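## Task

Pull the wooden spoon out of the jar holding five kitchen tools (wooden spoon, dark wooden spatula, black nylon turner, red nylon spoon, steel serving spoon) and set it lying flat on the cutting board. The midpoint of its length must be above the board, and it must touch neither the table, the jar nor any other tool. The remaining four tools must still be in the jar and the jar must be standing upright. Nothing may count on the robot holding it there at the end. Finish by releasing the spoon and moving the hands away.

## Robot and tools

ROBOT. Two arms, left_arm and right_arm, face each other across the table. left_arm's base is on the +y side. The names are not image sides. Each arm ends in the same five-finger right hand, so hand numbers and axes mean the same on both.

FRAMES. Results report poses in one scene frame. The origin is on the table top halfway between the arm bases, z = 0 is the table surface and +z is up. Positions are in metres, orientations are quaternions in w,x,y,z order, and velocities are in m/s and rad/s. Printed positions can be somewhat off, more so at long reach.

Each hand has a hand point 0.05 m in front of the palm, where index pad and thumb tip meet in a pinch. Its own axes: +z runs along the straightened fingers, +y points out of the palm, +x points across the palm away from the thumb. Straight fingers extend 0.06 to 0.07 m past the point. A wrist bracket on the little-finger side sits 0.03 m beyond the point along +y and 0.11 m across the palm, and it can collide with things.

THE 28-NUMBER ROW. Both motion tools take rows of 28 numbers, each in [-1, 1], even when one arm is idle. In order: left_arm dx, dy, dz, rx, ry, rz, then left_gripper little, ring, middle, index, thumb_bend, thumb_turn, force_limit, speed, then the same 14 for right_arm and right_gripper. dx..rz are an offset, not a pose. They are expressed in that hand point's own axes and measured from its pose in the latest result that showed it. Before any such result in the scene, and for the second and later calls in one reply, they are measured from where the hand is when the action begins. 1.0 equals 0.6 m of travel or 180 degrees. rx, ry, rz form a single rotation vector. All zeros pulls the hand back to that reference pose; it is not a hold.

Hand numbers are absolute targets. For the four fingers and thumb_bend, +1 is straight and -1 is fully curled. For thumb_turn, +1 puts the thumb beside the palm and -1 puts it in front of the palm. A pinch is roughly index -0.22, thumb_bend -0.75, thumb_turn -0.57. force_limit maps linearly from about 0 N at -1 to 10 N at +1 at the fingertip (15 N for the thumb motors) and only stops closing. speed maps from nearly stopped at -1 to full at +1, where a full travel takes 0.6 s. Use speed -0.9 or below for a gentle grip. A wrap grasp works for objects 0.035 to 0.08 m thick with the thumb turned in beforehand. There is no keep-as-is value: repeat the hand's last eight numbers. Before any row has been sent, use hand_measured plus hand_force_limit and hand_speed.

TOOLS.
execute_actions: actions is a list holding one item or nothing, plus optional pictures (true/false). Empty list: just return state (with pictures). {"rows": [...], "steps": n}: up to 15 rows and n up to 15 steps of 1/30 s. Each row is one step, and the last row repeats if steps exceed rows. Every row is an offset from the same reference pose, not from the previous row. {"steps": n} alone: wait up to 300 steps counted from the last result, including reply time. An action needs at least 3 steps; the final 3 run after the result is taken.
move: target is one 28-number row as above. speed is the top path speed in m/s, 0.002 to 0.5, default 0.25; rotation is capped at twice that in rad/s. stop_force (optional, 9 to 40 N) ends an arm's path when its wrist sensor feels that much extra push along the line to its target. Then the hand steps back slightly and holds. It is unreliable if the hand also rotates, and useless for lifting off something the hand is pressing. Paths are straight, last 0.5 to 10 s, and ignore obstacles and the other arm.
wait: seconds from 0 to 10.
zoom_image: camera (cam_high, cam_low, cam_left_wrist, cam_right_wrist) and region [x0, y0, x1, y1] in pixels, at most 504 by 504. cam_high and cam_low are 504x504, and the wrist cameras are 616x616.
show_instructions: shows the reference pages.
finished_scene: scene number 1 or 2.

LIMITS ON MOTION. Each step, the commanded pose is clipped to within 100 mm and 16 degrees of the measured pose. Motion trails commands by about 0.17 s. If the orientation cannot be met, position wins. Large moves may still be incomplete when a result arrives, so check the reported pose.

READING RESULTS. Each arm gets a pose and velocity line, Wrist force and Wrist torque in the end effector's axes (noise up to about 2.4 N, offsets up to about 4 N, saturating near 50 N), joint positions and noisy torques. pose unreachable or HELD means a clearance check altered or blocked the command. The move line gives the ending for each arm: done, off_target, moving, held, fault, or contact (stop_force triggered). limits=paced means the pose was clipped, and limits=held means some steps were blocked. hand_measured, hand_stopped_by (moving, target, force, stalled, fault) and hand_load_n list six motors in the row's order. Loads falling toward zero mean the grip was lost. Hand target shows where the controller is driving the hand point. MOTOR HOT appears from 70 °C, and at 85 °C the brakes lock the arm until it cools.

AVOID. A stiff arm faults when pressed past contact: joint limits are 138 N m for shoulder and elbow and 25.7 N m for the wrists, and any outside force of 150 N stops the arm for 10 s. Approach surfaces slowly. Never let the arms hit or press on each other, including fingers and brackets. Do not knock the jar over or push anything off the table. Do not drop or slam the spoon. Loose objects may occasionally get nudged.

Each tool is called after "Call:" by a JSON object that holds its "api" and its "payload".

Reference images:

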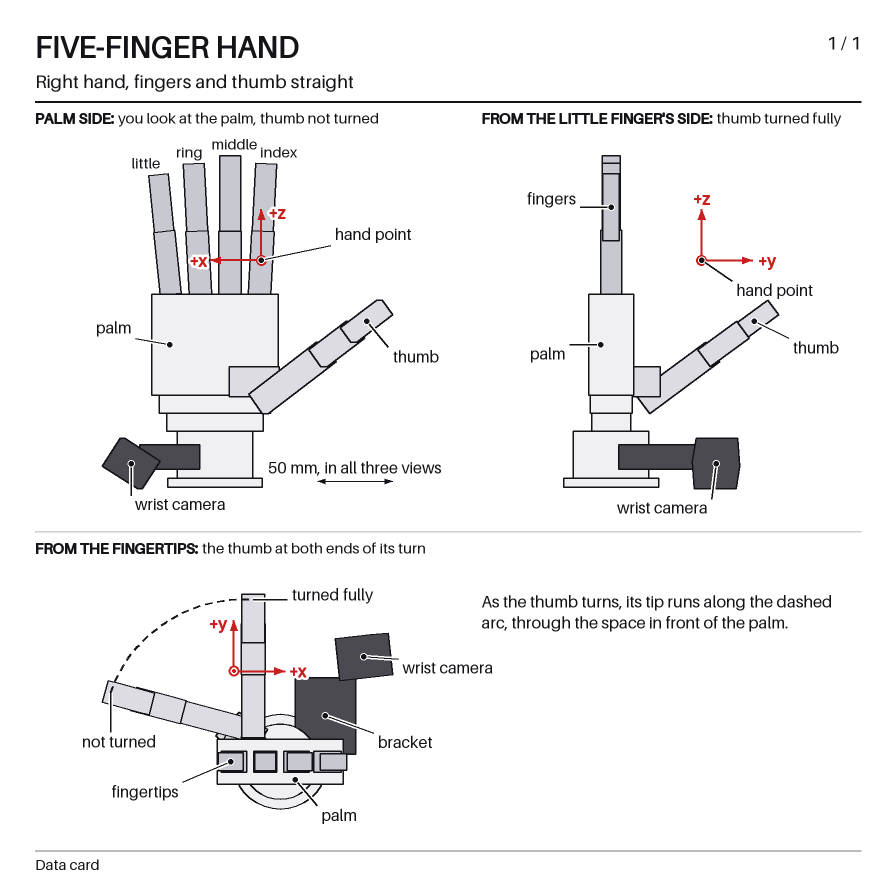

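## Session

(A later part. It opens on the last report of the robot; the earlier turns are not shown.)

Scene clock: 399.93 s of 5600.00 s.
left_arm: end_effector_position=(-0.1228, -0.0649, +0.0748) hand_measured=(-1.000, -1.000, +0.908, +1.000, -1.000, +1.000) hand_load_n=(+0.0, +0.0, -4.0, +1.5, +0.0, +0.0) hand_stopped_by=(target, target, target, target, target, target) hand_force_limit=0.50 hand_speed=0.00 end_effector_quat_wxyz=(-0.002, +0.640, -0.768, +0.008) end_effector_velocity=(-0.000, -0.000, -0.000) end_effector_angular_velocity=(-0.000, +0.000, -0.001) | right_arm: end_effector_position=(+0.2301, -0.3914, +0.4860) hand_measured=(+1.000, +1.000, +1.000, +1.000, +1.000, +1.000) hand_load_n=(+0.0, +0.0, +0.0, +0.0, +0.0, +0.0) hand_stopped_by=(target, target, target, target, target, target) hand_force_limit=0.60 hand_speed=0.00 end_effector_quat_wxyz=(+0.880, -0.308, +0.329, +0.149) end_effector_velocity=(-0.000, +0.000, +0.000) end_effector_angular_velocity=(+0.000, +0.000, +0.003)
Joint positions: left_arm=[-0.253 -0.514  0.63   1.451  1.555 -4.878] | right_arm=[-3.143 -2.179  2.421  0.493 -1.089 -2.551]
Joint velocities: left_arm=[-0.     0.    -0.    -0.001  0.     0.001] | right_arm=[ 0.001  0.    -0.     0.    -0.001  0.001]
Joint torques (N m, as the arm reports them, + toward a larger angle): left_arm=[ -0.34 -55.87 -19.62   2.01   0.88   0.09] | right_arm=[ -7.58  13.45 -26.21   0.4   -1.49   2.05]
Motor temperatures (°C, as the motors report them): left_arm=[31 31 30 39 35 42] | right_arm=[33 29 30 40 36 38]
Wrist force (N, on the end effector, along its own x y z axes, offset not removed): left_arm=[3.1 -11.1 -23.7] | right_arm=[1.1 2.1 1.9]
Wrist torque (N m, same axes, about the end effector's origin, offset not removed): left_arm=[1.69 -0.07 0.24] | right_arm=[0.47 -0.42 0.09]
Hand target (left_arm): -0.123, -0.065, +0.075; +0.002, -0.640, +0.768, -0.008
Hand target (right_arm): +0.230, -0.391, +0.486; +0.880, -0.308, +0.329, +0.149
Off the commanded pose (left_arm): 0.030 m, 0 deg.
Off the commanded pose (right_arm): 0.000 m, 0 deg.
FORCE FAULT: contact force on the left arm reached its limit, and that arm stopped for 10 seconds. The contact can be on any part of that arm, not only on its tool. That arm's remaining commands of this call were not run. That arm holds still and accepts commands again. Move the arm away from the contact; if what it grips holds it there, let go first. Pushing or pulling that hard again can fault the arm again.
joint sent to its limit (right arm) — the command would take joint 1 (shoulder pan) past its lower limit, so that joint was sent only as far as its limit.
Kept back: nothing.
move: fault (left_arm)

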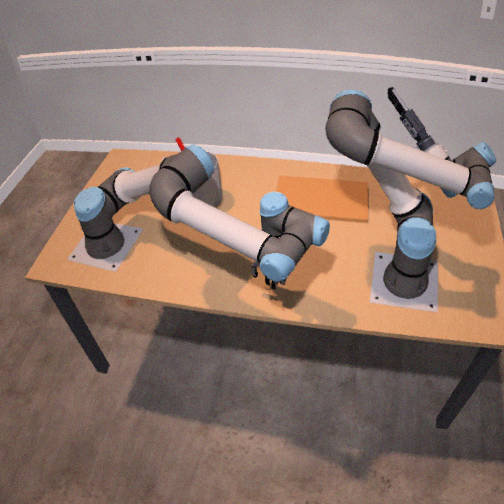

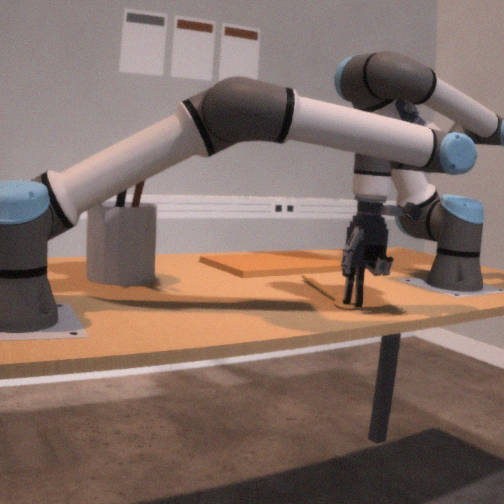

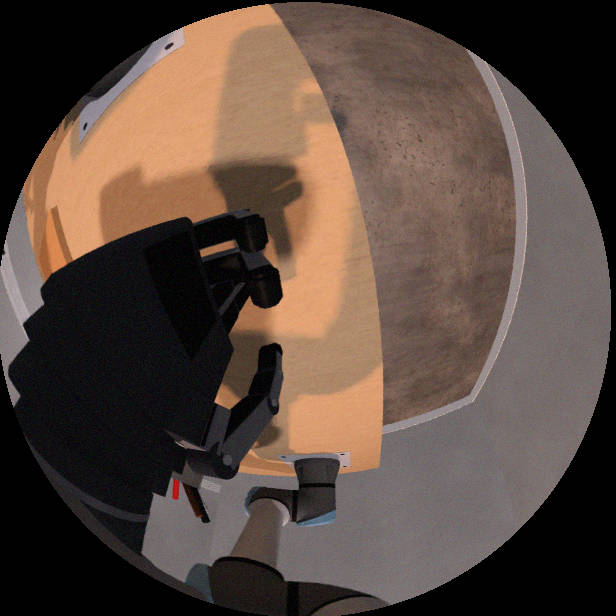

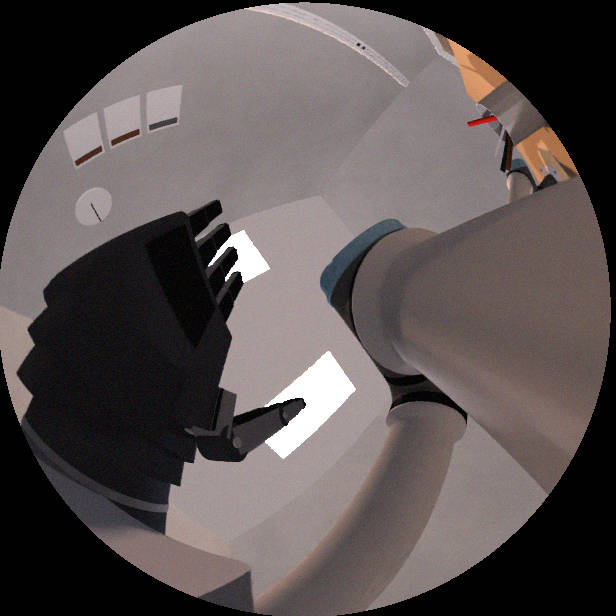

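Call:
{"api": "move", "payload": {"target": [0.027,-0.163,-0.002,0,0,0,-1,-1,1,1,-1,1,0.5,0, 0,0,0,0,0,0,1,1,1,1,1,1,0.6,0], "speed": 0.02, "stop_force": 25}}

Call:
{"api": "zoom_image", "payload": {"camera": "cam_low", "region": [200,230,420,340]}}

Scene clock: 405.43 s of 5600.00 s.
left_arm: end_effector_position=(-0.0297, -0.0981, +0.0775) hand_measured=(-1.000, -1.000, +0.908, +1.000, -1.000, +1.000) hand_load_n=(+0.0, +0.0, +0.0, +0.0, +0.0, +0.0) hand_stopped_by=(target, target, target, target, target, target) hand_force_limit=0.50 hand_speed=0.00 end_effector_quat_wxyz=(-0.002, +0.640, -0.768, +0.008) end_effector_velocity=(+0.003, -0.002, +0.000) end_effector_angular_velocity=(-0.001, -0.000, +0.000) | right_arm: end_effector_position=(+0.2301, -0.3914, +0.4860) hand_measured=(+1.000, +1.000, +1.000, +1.000, +1.000, +1.000) hand_load_n=(+0.0, +0.0, +0.0, +0.0, +0.0, +0.0) hand_stopped_by=(target, target, target, target, target, target) hand_force_limit=0.60 hand_speed=0.00 end_effector_quat_wxyz=(+0.880, -0.308, +0.329, +0.149) end_effector_velocity=(-0.000, +0.000, -0.000) end_effector_angular_velocity=(-0.000, -0.000, +0.001)
Joint positions: left_arm=[-0.107 -0.385  0.366  1.582  1.555 -4.732] | right_arm=[-3.143 -2.179  2.421  0.493 -1.089 -2.551]
Joint velocities: left_arm=[ 0.004  0.009 -0.018  0.009 -0.001  0.003] | right_arm=[ 0.001 -0.     0.    -0.    -0.    -0.   ]
Joint torques (N m, as the arm reports them, + toward a larger angle): left_arm=[  5.62 -47.92 -29.53   4.77   2.41   2.35] | right_arm=[ -8.03  12.86 -27.55   0.45  -1.43   2.26]
Motor temperatures (°C, as the motors report them): left_arm=[31 31 30 39 35 42] | right_arm=[33 29 30 40 36 38]
Wrist force (N, on the end effector, along its own x y z axes, offset not removed): left_arm=[-1.2 -1.5 0.4] | right_arm=[1.9 1.6 2.9]
Wrist torque (N m, same axes, about the end effector's origin, offset not removed): left_arm=[-0.21 -0.09 -0.11] | right_arm=[0.29 -0.43 0.04]
Hand target (left_arm): -0.029, -0.098, +0.077; +0.002, -0.640, +0.768, -0.008
Hand target (right_arm): +0.230, -0.391, +0.486; +0.880, -0.308, +0.329, +0.149
Off the commanded pose (left_arm): 0.000 m, 0 deg.
Off the commanded pose (right_arm): 0.000 m, 0 deg.
Kept back: nothing.
move: done

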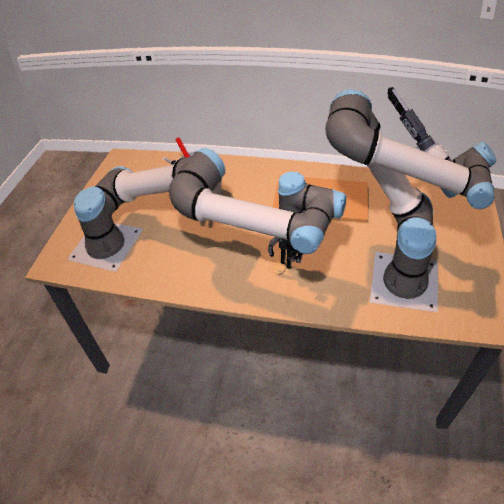

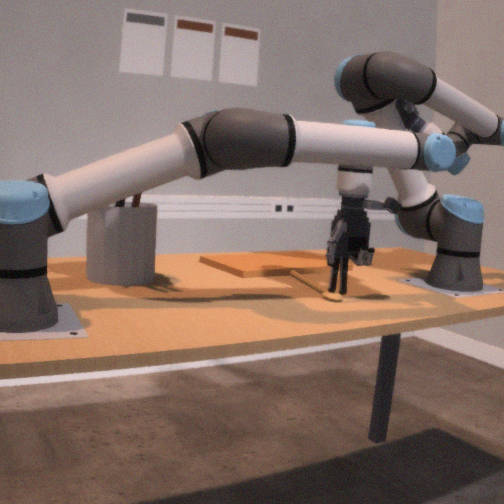

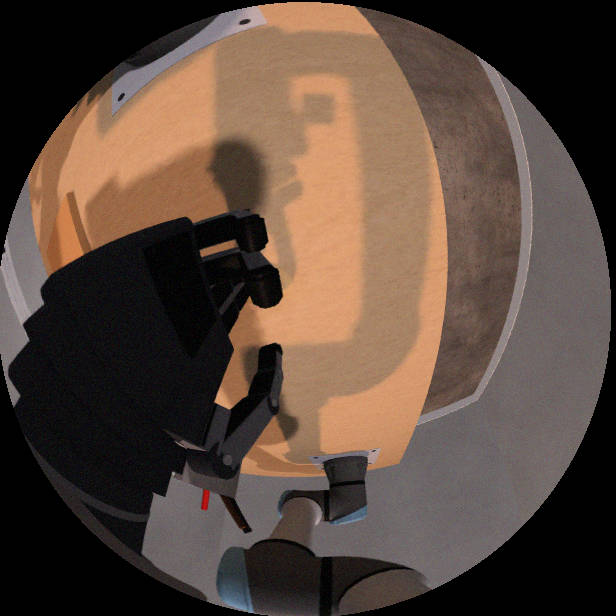

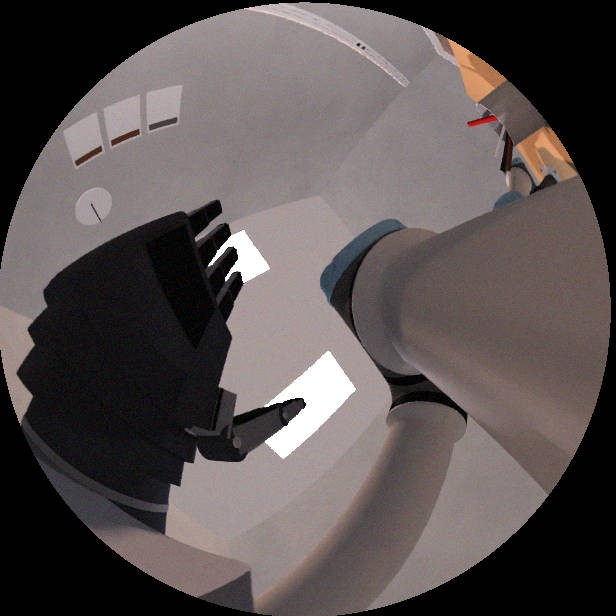

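Region (200, 230, 420, 340) of cam_low's 504x504 image, scaled by 2.291, with more detail than that image has.

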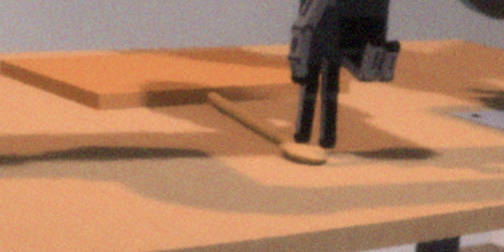

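Call:
{"api": "execute_actions", "payload": {"actions": []}}

Scene clock: 405.73 s of 5600.00 s.
left_arm: end_effector_position=(-0.0294, -0.0982, +0.0775) hand_measured=(-1.000, -1.000, +0.908, +1.000, -1.000, +1.000) hand_load_n=(+0.0, +0.0, +0.0, +0.0, +0.0, +0.0) hand_stopped_by=(target, target, target, target, target, target) hand_force_limit=0.50 hand_speed=0.00 end_effector_quat_wxyz=(-0.002, +0.640, -0.768, +0.008) end_effector_velocity=(+0.000, -0.000, -0.001) end_effector_angular_velocity=(-0.000, +0.000, -0.001) | right_arm: end_effector_position=(+0.2301, -0.3914, +0.4860) hand_measured=(+1.000, +1.000, +1.000, +1.000, +1.000, +1.000) hand_load_n=(+0.0, +0.0, +0.0, +0.0, +0.0, +0.0) hand_stopped_by=(target, target, target, target, target, target) hand_force_limit=0.60 hand_speed=0.00 end_effector_quat_wxyz=(+0.880, -0.308, +0.329, +0.149) end_effector_velocity=(+0.000, -0.000, +0.000) end_effector_angular_velocity=(+0.000, +0.000, -0.001)
Joint positions: left_arm=[-0.106 -0.384  0.364  1.584  1.555 -4.731] | right_arm=[-3.143 -2.179  2.421  0.493 -1.089 -2.551]
Joint velocities: left_arm=[ 0.     0.002 -0.002 -0.001  0.     0.002] | right_arm=[ 0.     0.001 -0.     0.     0.001 -0.   ]
Joint torques (N m, as the arm reports them, + toward a larger angle): left_arm=[  7.31 -48.54 -28.51   4.54   2.31   2.49] | right_arm=[ -6.84  13.15 -26.7    0.57  -1.45   2.27]
Motor temperatures (°C, as the motors report them): left_arm=[31 31 30 39 35 42] | right_arm=[33 29 30 40 36 38]
Wrist force (N, on the end effector, along its own x y z axes, offset not removed): left_arm=[-0.2 -0.3 1.1] | right_arm=[-0.2 2.9 2.8]
Wrist torque (N m, same axes, about the end effector's origin, offset not removed): left_arm=[-0.10 -0.28 0.05] | right_arm=[0.43 -0.14 0.14]
Hand target (left_arm): -0.029, -0.098, +0.077; +0.002, -0.640, +0.768, -0.008
Hand target (right_arm): +0.230, -0.391, +0.486; +0.880, -0.308, +0.329, +0.149
Off the commanded pose (left_arm): 0.000 m, 0 deg.
Off the commanded pose (right_arm): 0.000 m, 0 deg.
Kept back: nothing.
Steps of this call (steps 1 to 9: nothing new was sent). Readings (end_effector_position | what the end effector reports):
1: left_arm (-0.0296, -0.0981, +0.0775) | right_arm (+0.2301, -0.3914, +0.4860) | left_arm hand_measured=(-1.000, -1.000, +0.908, +1.000, -1.000, +1.000) hand_load_n=(+0.0, +0.0, +0.0, +0.0, +0.0, +0.0) hand_stopped_by=(target, target, target, target, target, target) hand_force_limit=0.50 hand_speed=0.00 | right_arm hand_measured=(+1.000, +1.000, +1.000, +1.000, +1.000, +1.000) hand_load_n=(+0.0, +0.0, +0.0, +0.0, +0.0, +0.0) hand_stopped_by=(target, target, target, target, target, target) hand_force_limit=0.60 hand_speed=0.00
2: left_arm (-0.0296, -0.0982, +0.0775) | right_arm (+0.2301, -0.3914, +0.4860) | left_arm hand_measured=(-1.000, -1.000, +0.908, +1.000, -1.000, +1.000) hand_load_n=(+0.0, +0.0, +0.0, +0.0, +0.0, +0.0) hand_stopped_by=(target, target, target, target, target, target) hand_force_limit=0.50 hand_speed=0.00 | right_arm hand_measured=(+1.000, +1.000, +1.000, +1.000, +1.000, +1.000) hand_load_n=(+0.0, +0.0, +0.0, +0.0, +0.0, +0.0) hand_stopped_by=(target, target, target, target, target, target) hand_force_limit=0.60 hand_speed=0.00
4: left_arm (-0.0295, -0.0982, +0.0775) | right_arm (+0.2301, -0.3914, +0.4860) | left_arm hand_measured=(-1.000, -1.000, +0.908, +1.000, -1.000, +1.000) hand_load_n=(+0.0, +0.0, +0.0, +0.0, +0.0, +0.0) hand_stopped_by=(target, target, target, target, target, target) hand_force_limit=0.50 hand_speed=0.00 | right_arm hand_measured=(+1.000, +1.000, +1.000, +1.000, +1.000, +1.000) hand_load_n=(+0.0, +0.0, +0.0, +0.0, +0.0, +0.0) hand_stopped_by=(target, target, target, target, target, target) hand_force_limit=0.60 hand_speed=0.00
8: left_arm (-0.0294, -0.0982, +0.0775) | right_arm (+0.2301, -0.3914, +0.4860) | left_arm hand_measured=(-1.000, -1.000, +0.908, +1.000, -1.000, +1.000) hand_load_n=(+0.0, +0.0, +0.0, +0.0, +0.0, +0.0) hand_stopped_by=(target, target, target, target, target, target) hand_force_limit=0.50 hand_speed=0.00 | right_arm hand_measured=(+1.000, +1.000, +1.000, +1.000, +1.000, +1.000) hand_load_n=(+0.0, +0.0, +0.0, +0.0, +0.0, +0.0) hand_stopped_by=(target, target, target, target, target, target) hand_force_limit=0.60 hand_speed=0.00
9: the state above

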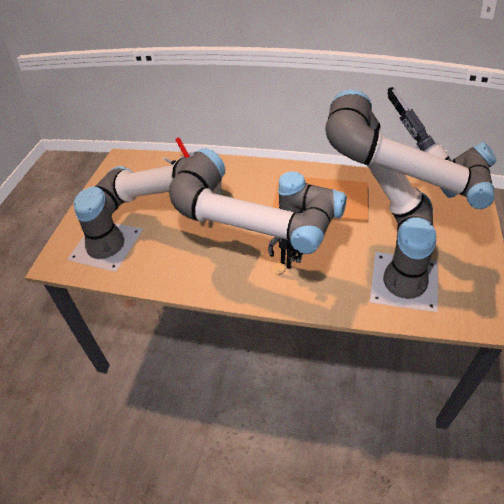

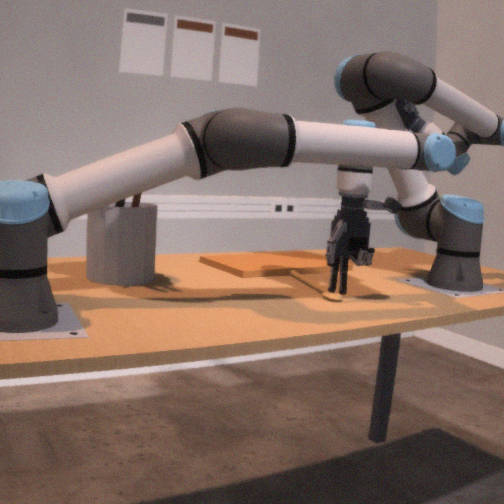

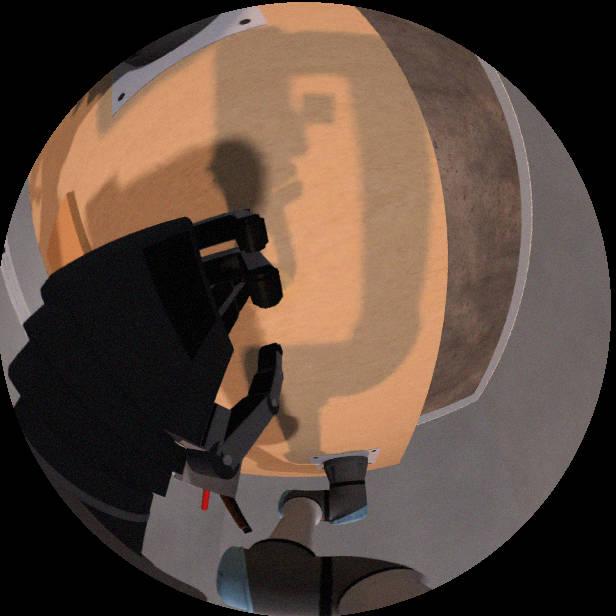

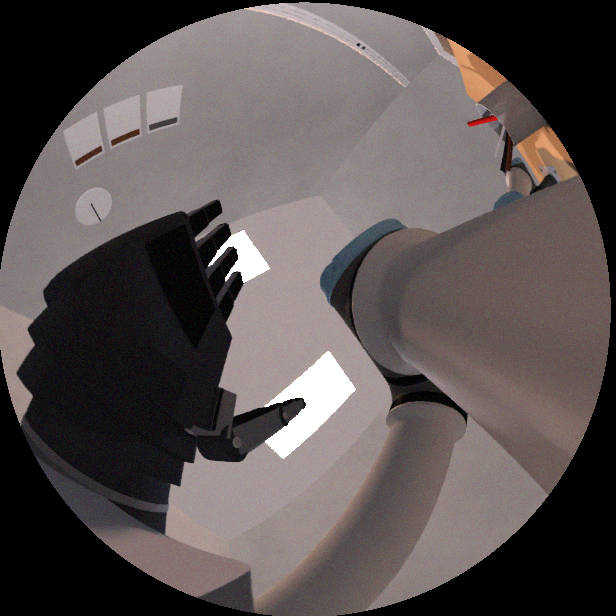

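Call:
{"api": "zoom_image", "payload": {"camera": "cam_low", "region": [180, 220, 420, 320]}}

Region (180, 220, 420, 320) of cam_low's 504x504 image, scaled by 2.100, with more detail than that image has; it fills the top 210 rows of this view, and the rest is white.

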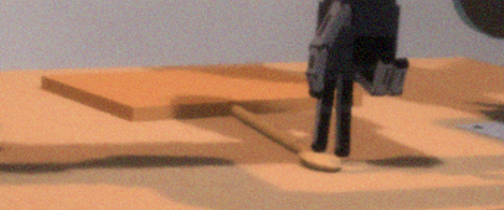

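Call:
{"api": "move", "payload": {"target": [0,0,-0.05,0,0,0,-1,-1,1,1,-1,1,0.5,0,0,0,0,0,0,0,1,1,1,1,1,1,0.6,0], "speed": 0.1}}

Call:
{"api": "move", "payload": {"target": [0.021,0.115,0,0,0,0,-1,-1,1,1,-1,1,0.5,0,0,0,0,0,0,0,1,1,1,1,1,1,0.6,0], "speed": 0.1}}

Call:
{"api": "move", "payload": {"target": [0,0,0.047,0,0,0,-1,-1,1,1,-1,1,0.5,0,0,0,0,0,0,0,1,1,1,1,1,1,0.6,0], "speed": 0.03}}

Scene clock: 406.90 s of 5600.00 s.
left_arm: end_effector_position=(-0.0298, -0.0979, +0.1071) hand_measured=(-1.000, -1.000, +0.908, +1.000, -1.000, +1.000) hand_load_n=(+0.0, +0.0, +0.0, +0.0, +0.0, +0.0) hand_stopped_by=(target, target, target, target, target, target) hand_force_limit=0.50 hand_speed=0.00 end_effector_quat_wxyz=(-0.002, +0.640, -0.768, +0.008) end_effector_velocity=(-0.001, -0.001, +0.002) end_effector_angular_velocity=(+0.002, -0.000, -0.000) | right_arm: end_effector_position=(+0.2301, -0.3914, +0.4860) hand_measured=(+1.000, +1.000, +1.000, +1.000, +1.000, +1.000) hand_load_n=(+0.0, +0.0, +0.0, +0.0, +0.0, +0.0) hand_stopped_by=(target, target, target, target, target, target) hand_force_limit=0.60 hand_speed=0.00 end_effector_quat_wxyz=(+0.880, -0.308, +0.329, +0.149) end_effector_velocity=(-0.000, +0.000, -0.000) end_effector_angular_velocity=(-0.001, -0.002, +0.000)
Joint positions: left_arm=[-0.107 -0.373  0.267  1.67   1.555 -4.732] | right_arm=[-3.143 -2.179  2.421  0.493 -1.089 -2.551]
Joint velocities: left_arm=[-0.001  0.011 -0.026  0.017 -0.    -0.001] | right_arm=[-0.001 -0.     0.     0.    -0.002 -0.001]
Joint torques (N m, as the arm reports them, + toward a larger angle): left_arm=[ -6.72 -49.13 -29.59   4.56  -1.27   1.05] | right_arm=[ -7.12  13.87 -26.01   0.57  -1.4    1.95]
Motor temperatures (°C, as the motors report them): left_arm=[31 31 30 39 35 42] | right_arm=[33 29 30 40 36 38]
Wrist force (N, on the end effector, along its own x y z axes, offset not removed): left_arm=[-0.2 -1.0 0.6] | right_arm=[0.4 2.7 2.6]
Wrist torque (N m, same axes, about the end effector's origin, offset not removed): left_arm=[-0.10 -0.27 0.07] | right_arm=[0.41 -0.27 -0.04]
Hand target (left_arm): -0.030, -0.098, +0.107; +0.002, -0.640, +0.768, -0.008
Hand target (right_arm): +0.230, -0.391, +0.486; +0.880, -0.308, +0.329, +0.149
Off the commanded pose (left_arm): 0.000 m, 0 deg.
Off the commanded pose (right_arm): 0.000 m, 0 deg.
joint sent to its limit (right arm) — the command would take joint 1 (shoulder pan) past its lower limit, so that joint was sent only as far as its limit.
Kept back: nothing.
move: done

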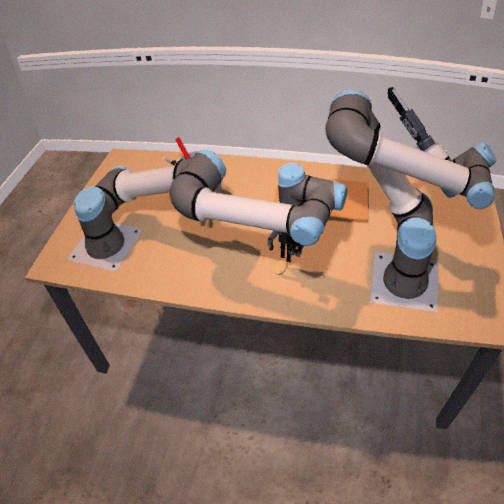

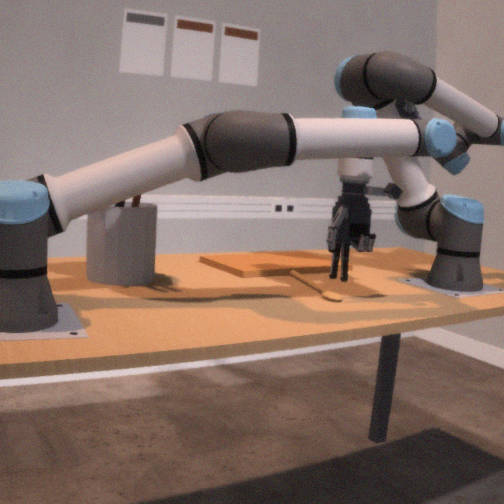

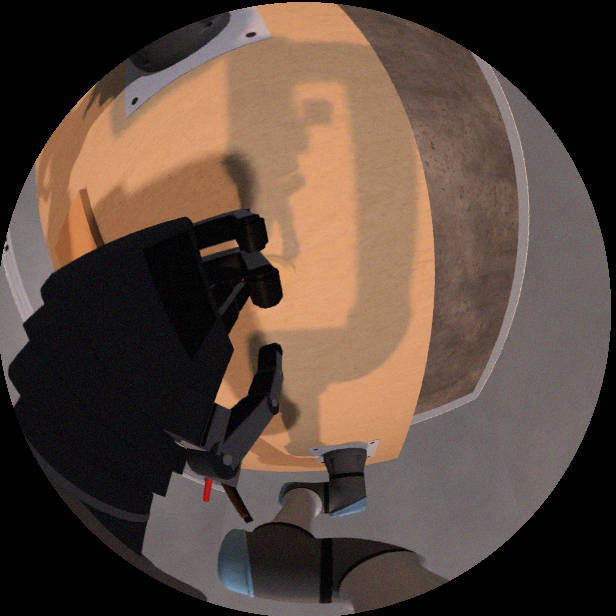

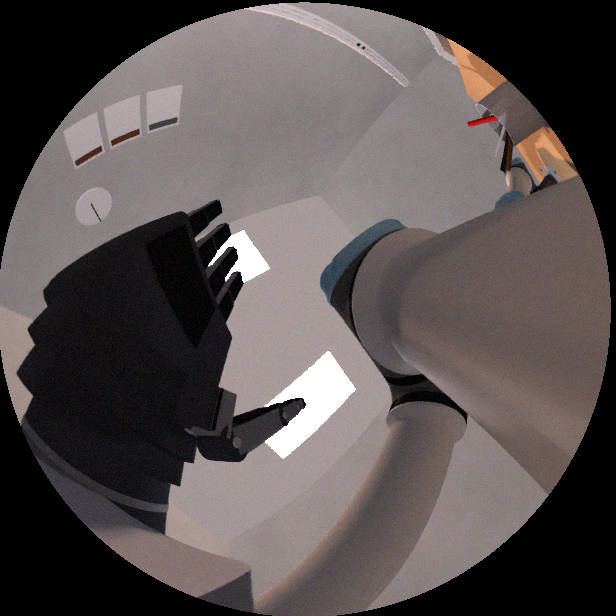

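Scene clock: 408.17 s of 5600.00 s.
left_arm: end_effector_position=(-0.0996, -0.0979, +0.1062) hand_measured=(-1.000, -1.000, +0.908, +1.000, -1.000, +1.000) hand_load_n=(+0.0, +0.0, +0.0, +0.0, +0.0, +0.0) hand_stopped_by=(target, target, target, target, target, target) hand_force_limit=0.50 hand_speed=0.00 end_effector_quat_wxyz=(-0.002, +0.640, -0.768, +0.009) end_effector_velocity=(-0.003, -0.000, -0.001) end_effector_angular_velocity=(+0.003, -0.000, +0.000) | right_arm: end_effector_position=(+0.2301, -0.3914, +0.4860) hand_measured=(+1.000, +1.000, +1.000, +1.000, +1.000, +1.000) hand_load_n=(+0.0, +0.0, +0.0, +0.0, +0.0, +0.0) hand_stopped_by=(target, target, target, target, target, target) hand_force_limit=0.60 hand_speed=0.00 end_effector_quat_wxyz=(+0.880, -0.308, +0.329, +0.149) end_effector_velocity=(+0.000, +0.000, -0.000) end_effector_angular_velocity=(-0.000, +0.000, -0.001)
Joint positions: left_arm=[-0.205 -0.334  0.189  1.709  1.555 -4.831] | right_arm=[-3.143 -2.179  2.421  0.493 -1.089 -2.551]
Joint velocities: left_arm=[-0.003  0.017 -0.033  0.018  0.001 -0.003] | right_arm=[-0.    -0.     0.     0.     0.001 -0.   ]
Joint torques (N m, as the arm reports them, + toward a larger angle): left_arm=[ -8.37 -49.47 -28.47   4.71  -1.14  -2.29] | right_arm=[ -7.36  13.87 -25.97   0.41  -1.41   2.16]
Motor temperatures (°C, as the motors report them): left_arm=[31 31 30 39 35 42] | right_arm=[33 29 30 40 36 38]
Wrist force (N, on the end effector, along its own x y z axes, offset not removed): left_arm=[0.2 -1.7 0.8] | right_arm=[2.0 2.9 1.5]
Wrist torque (N m, same axes, about the end effector's origin, offset not removed): left_arm=[-0.29 -0.22 0.03] | right_arm=[0.50 -0.51 0.08]
Hand target (left_arm): -0.100, -0.098, +0.106; +0.002, -0.640, +0.768, -0.008
Hand target (right_arm): +0.230, -0.391, +0.486; +0.880, -0.308, +0.329, +0.149
Off the commanded pose (left_arm): 0.000 m, 0 deg.
Off the commanded pose (right_arm): 0.000 m, 0 deg.
Kept back: nothing.
move: done

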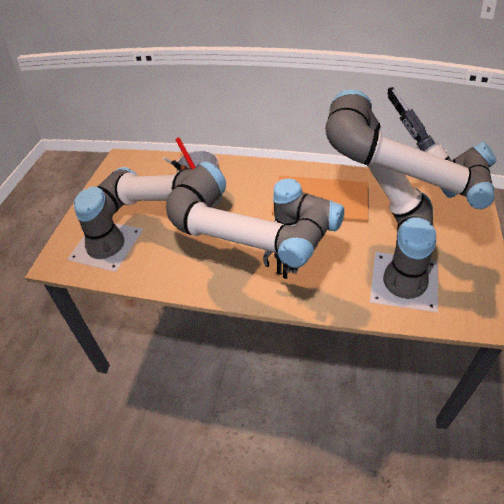

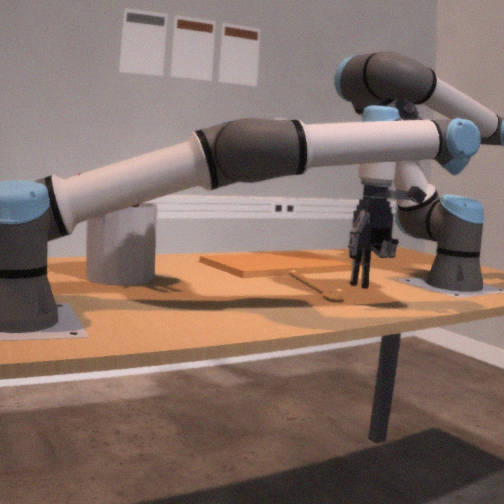

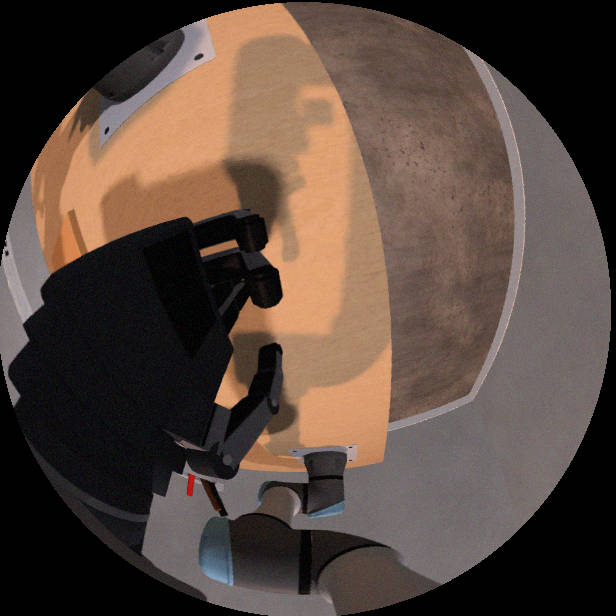

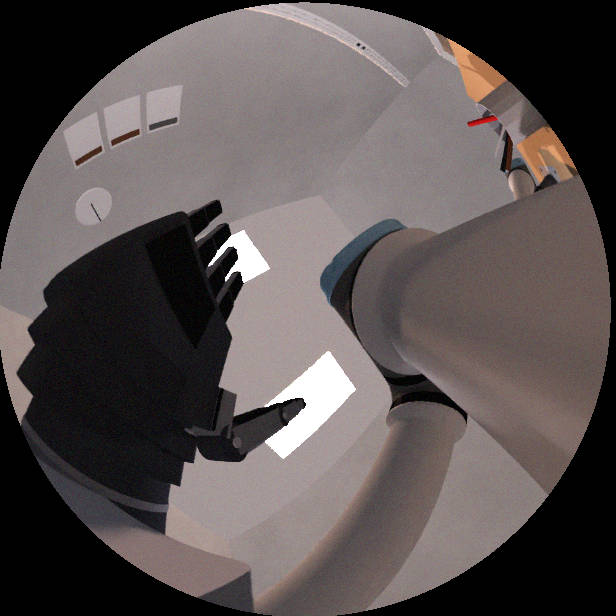

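Scene clock: 409.50 s of 5600.00 s.
left_arm: end_effector_position=(-0.0993, -0.0982, +0.0783) hand_measured=(-1.000, -1.000, +0.908, +1.000, -1.000, +1.000) hand_load_n=(+0.0, +0.0, +0.0, +0.0, +0.0, +0.0) hand_stopped_by=(target, target, target, target, target, target) hand_force_limit=0.50 hand_speed=0.00 end_effector_quat_wxyz=(-0.002, +0.640, -0.768, +0.008) end_effector_velocity=(+0.001, +0.000, -0.002) end_effector_angular_velocity=(-0.001, +0.000, +0.000) | right_arm: end_effector_position=(+0.2301, -0.3914, +0.4860) hand_measured=(+1.000, +1.000, +1.000, +1.000, +1.000, +1.000) hand_load_n=(+0.0, +0.0, +0.0, +0.0, +0.0, +0.0) hand_stopped_by=(target, target, target, target, target, target) hand_force_limit=0.60 hand_speed=0.00 end_effector_quat_wxyz=(+0.880, -0.308, +0.329, +0.149) end_effector_velocity=(-0.000, +0.000, -0.000) end_effector_angular_velocity=(-0.001, -0.001, +0.001)
Joint positions: left_arm=[-0.204 -0.356  0.307  1.614  1.555 -4.83 ] | right_arm=[-3.143 -2.179  2.421  0.493 -1.089 -2.551]
Joint velocities: left_arm=[ 0.001 -0.005  0.013 -0.01  -0.     0.001] | right_arm=[ 0. -0. -0. -0. -0. -0.]
Joint torques (N m, as the arm reports them, + toward a larger angle): left_arm=[  6.95 -77.17 -12.31  -0.49  -0.2    0.51] | right_arm=[ -6.24  13.63 -26.56   0.37  -1.37   2.23]
Motor temperatures (°C, as the motors report them): left_arm=[31 31 30 39 35 42] | right_arm=[33 29 30 40 36 38]
Wrist force (N, on the end effector, along its own x y z axes, offset not removed): left_arm=[-0.2 -2.0 1.3] | right_arm=[1.0 1.9 1.7]
Wrist torque (N m, same axes, about the end effector's origin, offset not removed): left_arm=[-0.37 -0.30 -0.02] | right_arm=[0.34 -0.41 0.14]
Hand target (left_arm): -0.099, -0.098, +0.078; +0.002, -0.640, +0.768, -0.009
Hand target (right_arm): +0.230, -0.391, +0.486; +0.880, -0.308, +0.329, +0.149
Off the commanded pose (left_arm): 0.000 m, 0 deg.
Off the commanded pose (right_arm): 0.000 m, 0 deg.
Kept back: nothing.
move: done

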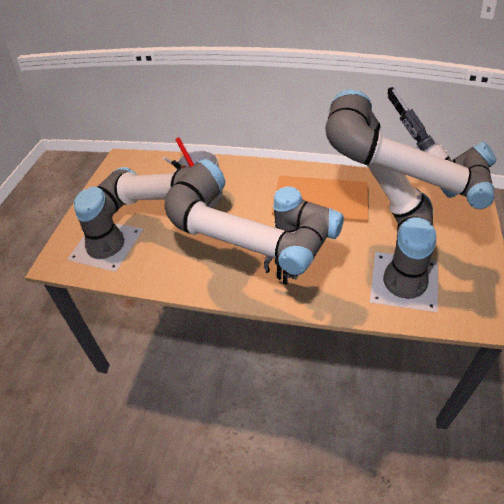

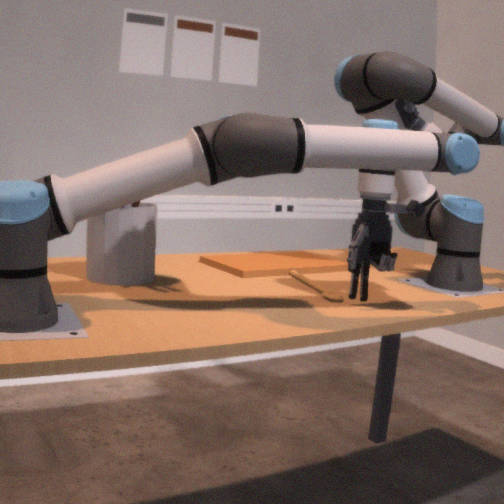

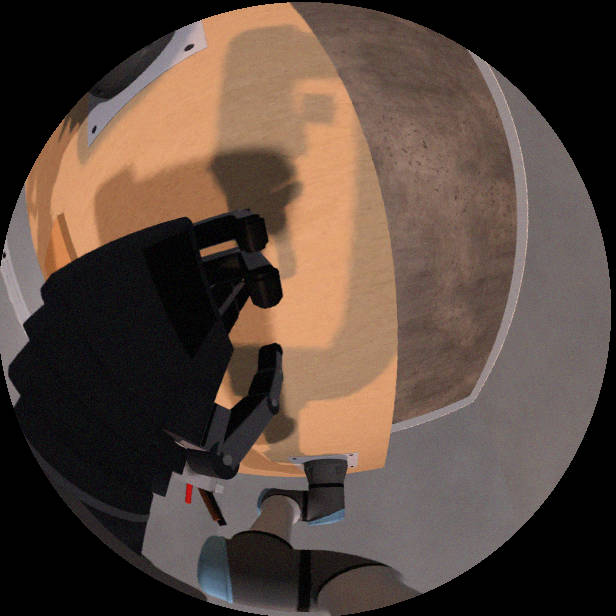

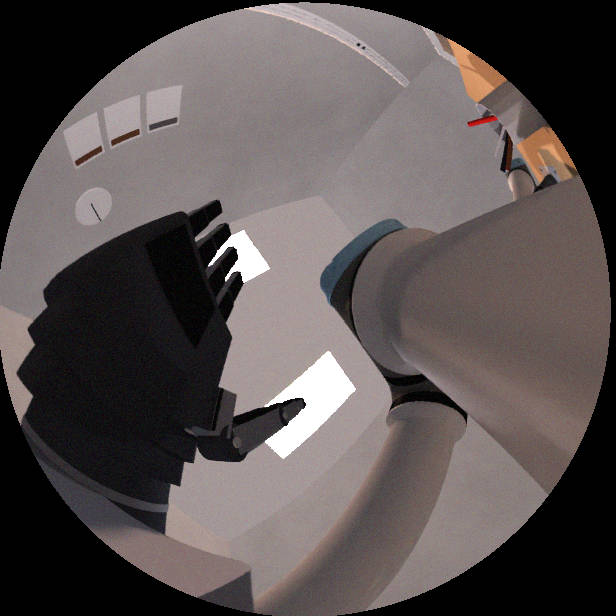

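Push +x by 9 cm slowly.

Call:
{"api": "move", "payload": {"target": [-0.027,-0.147,0,0,0,0,-1,-1,1,1,-1,1,0.5,0,0,0,0,0,0,0,1,1,1,1,1,1,0.6,0], "speed": 0.03}}

Call:
{"api": "zoom_image", "payload": {"camera": "cam_low", "region": [180, 220, 420, 320]}}

Scene clock: 413.13 s of 5600.00 s.
left_arm: end_effector_position=(-0.0099, -0.0980, +0.0795) hand_measured=(-1.000, -1.000, +0.908, +1.000, -1.000, +1.000) hand_load_n=(+0.0, +0.0, +0.0, +0.0, +0.0, +0.0) hand_stopped_by=(target, target, target, target, target, target) hand_force_limit=0.50 hand_speed=0.00 end_effector_quat_wxyz=(-0.002, +0.640, -0.768, +0.009) end_effector_velocity=(+0.002, -0.000, +0.000) end_effector_angular_velocity=(+0.000, +0.001, +0.001) | right_arm: end_effector_position=(+0.2301, -0.3914, +0.4860) hand_measured=(+1.000, +1.000, +1.000, +1.000, +1.000, +1.000) hand_load_n=(+0.0, +0.0, +0.0, +0.0, +0.0, +0.0) hand_stopped_by=(target, target, target, target, target, target) hand_force_limit=0.60 hand_speed=0.00 end_effector_quat_wxyz=(+0.880, -0.308, +0.329, +0.149) end_effector_velocity=(+0.000, -0.000, +0.000) end_effector_angular_velocity=(+0.000, +0.001, +0.001)
Joint positions: left_arm=[-0.078 -0.386  0.363  1.586  1.555 -4.704] | right_arm=[-3.143 -2.179  2.421  0.493 -1.089 -2.551]
Joint velocities: left_arm=[ 0.003  0.    -0.001  0.001  0.001  0.002] | right_arm=[ 0.    -0.    -0.     0.     0.     0.001]
Joint torques (N m, as the arm reports them, + toward a larger angle): left_arm=[  7.18 -49.26 -28.24   4.76   2.44   2.38] | right_arm=[ -7.17  13.78 -26.29   0.53  -1.48   2.4 ]
Motor temperatures (°C, as the motors report them): left_arm=[31 31 30 39 35 42] | right_arm=[33 29 30 40 36 38]
Wrist force (N, on the end effector, along its own x y z axes, offset not removed): left_arm=[0.3 -0.2 0.7] | right_arm=[-0.3 2.6 0.7]
Wrist torque (N m, same axes, about the end effector's origin, offset not removed): left_arm=[0.06 -0.28 0.16] | right_arm=[0.41 -0.11 0.05]
Hand target (left_arm): -0.010, -0.098, +0.079; +0.002, -0.640, +0.768, -0.009
Hand target (right_arm): +0.230, -0.391, +0.486; +0.880, -0.308, +0.329, +0.149
Off the commanded pose (left_arm): 0.000 m, 0 deg.
Off the commanded pose (right_arm): 0.000 m, 0 deg.
Kept back: nothing.
move: done

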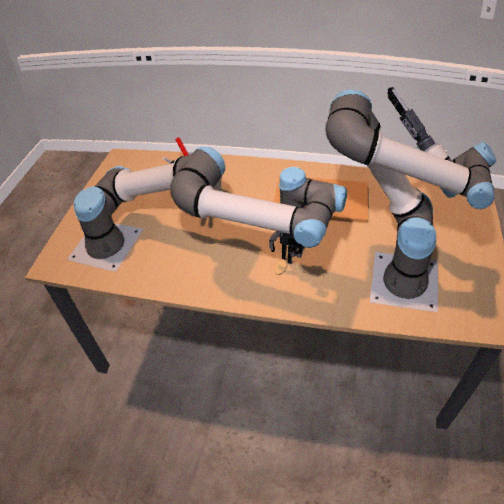

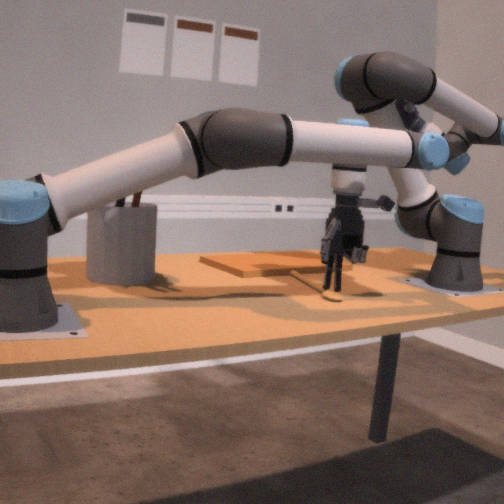

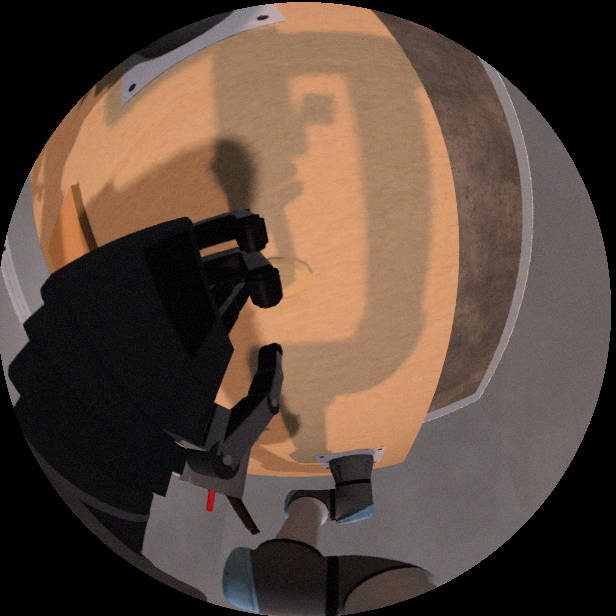

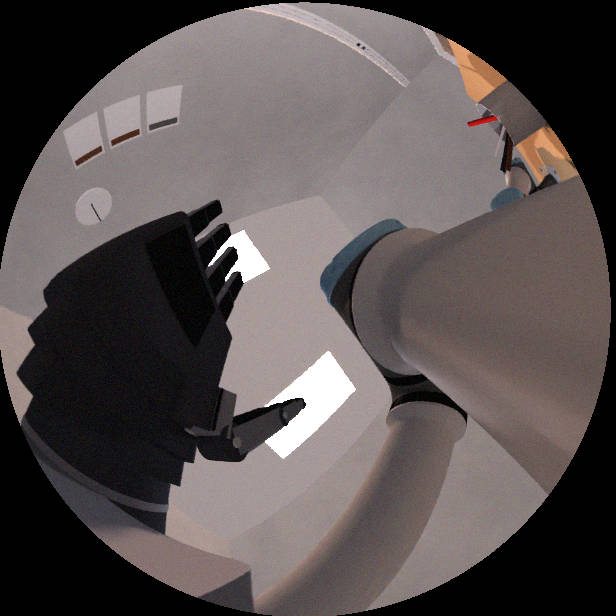

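Region (180, 220, 420, 320) of cam_low's 504x504 image, scaled by 2.100, with more detail than that image has; it fills the top 210 rows of this view, and the rest is white.

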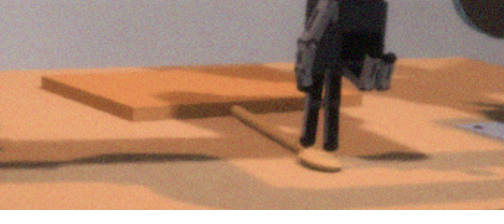

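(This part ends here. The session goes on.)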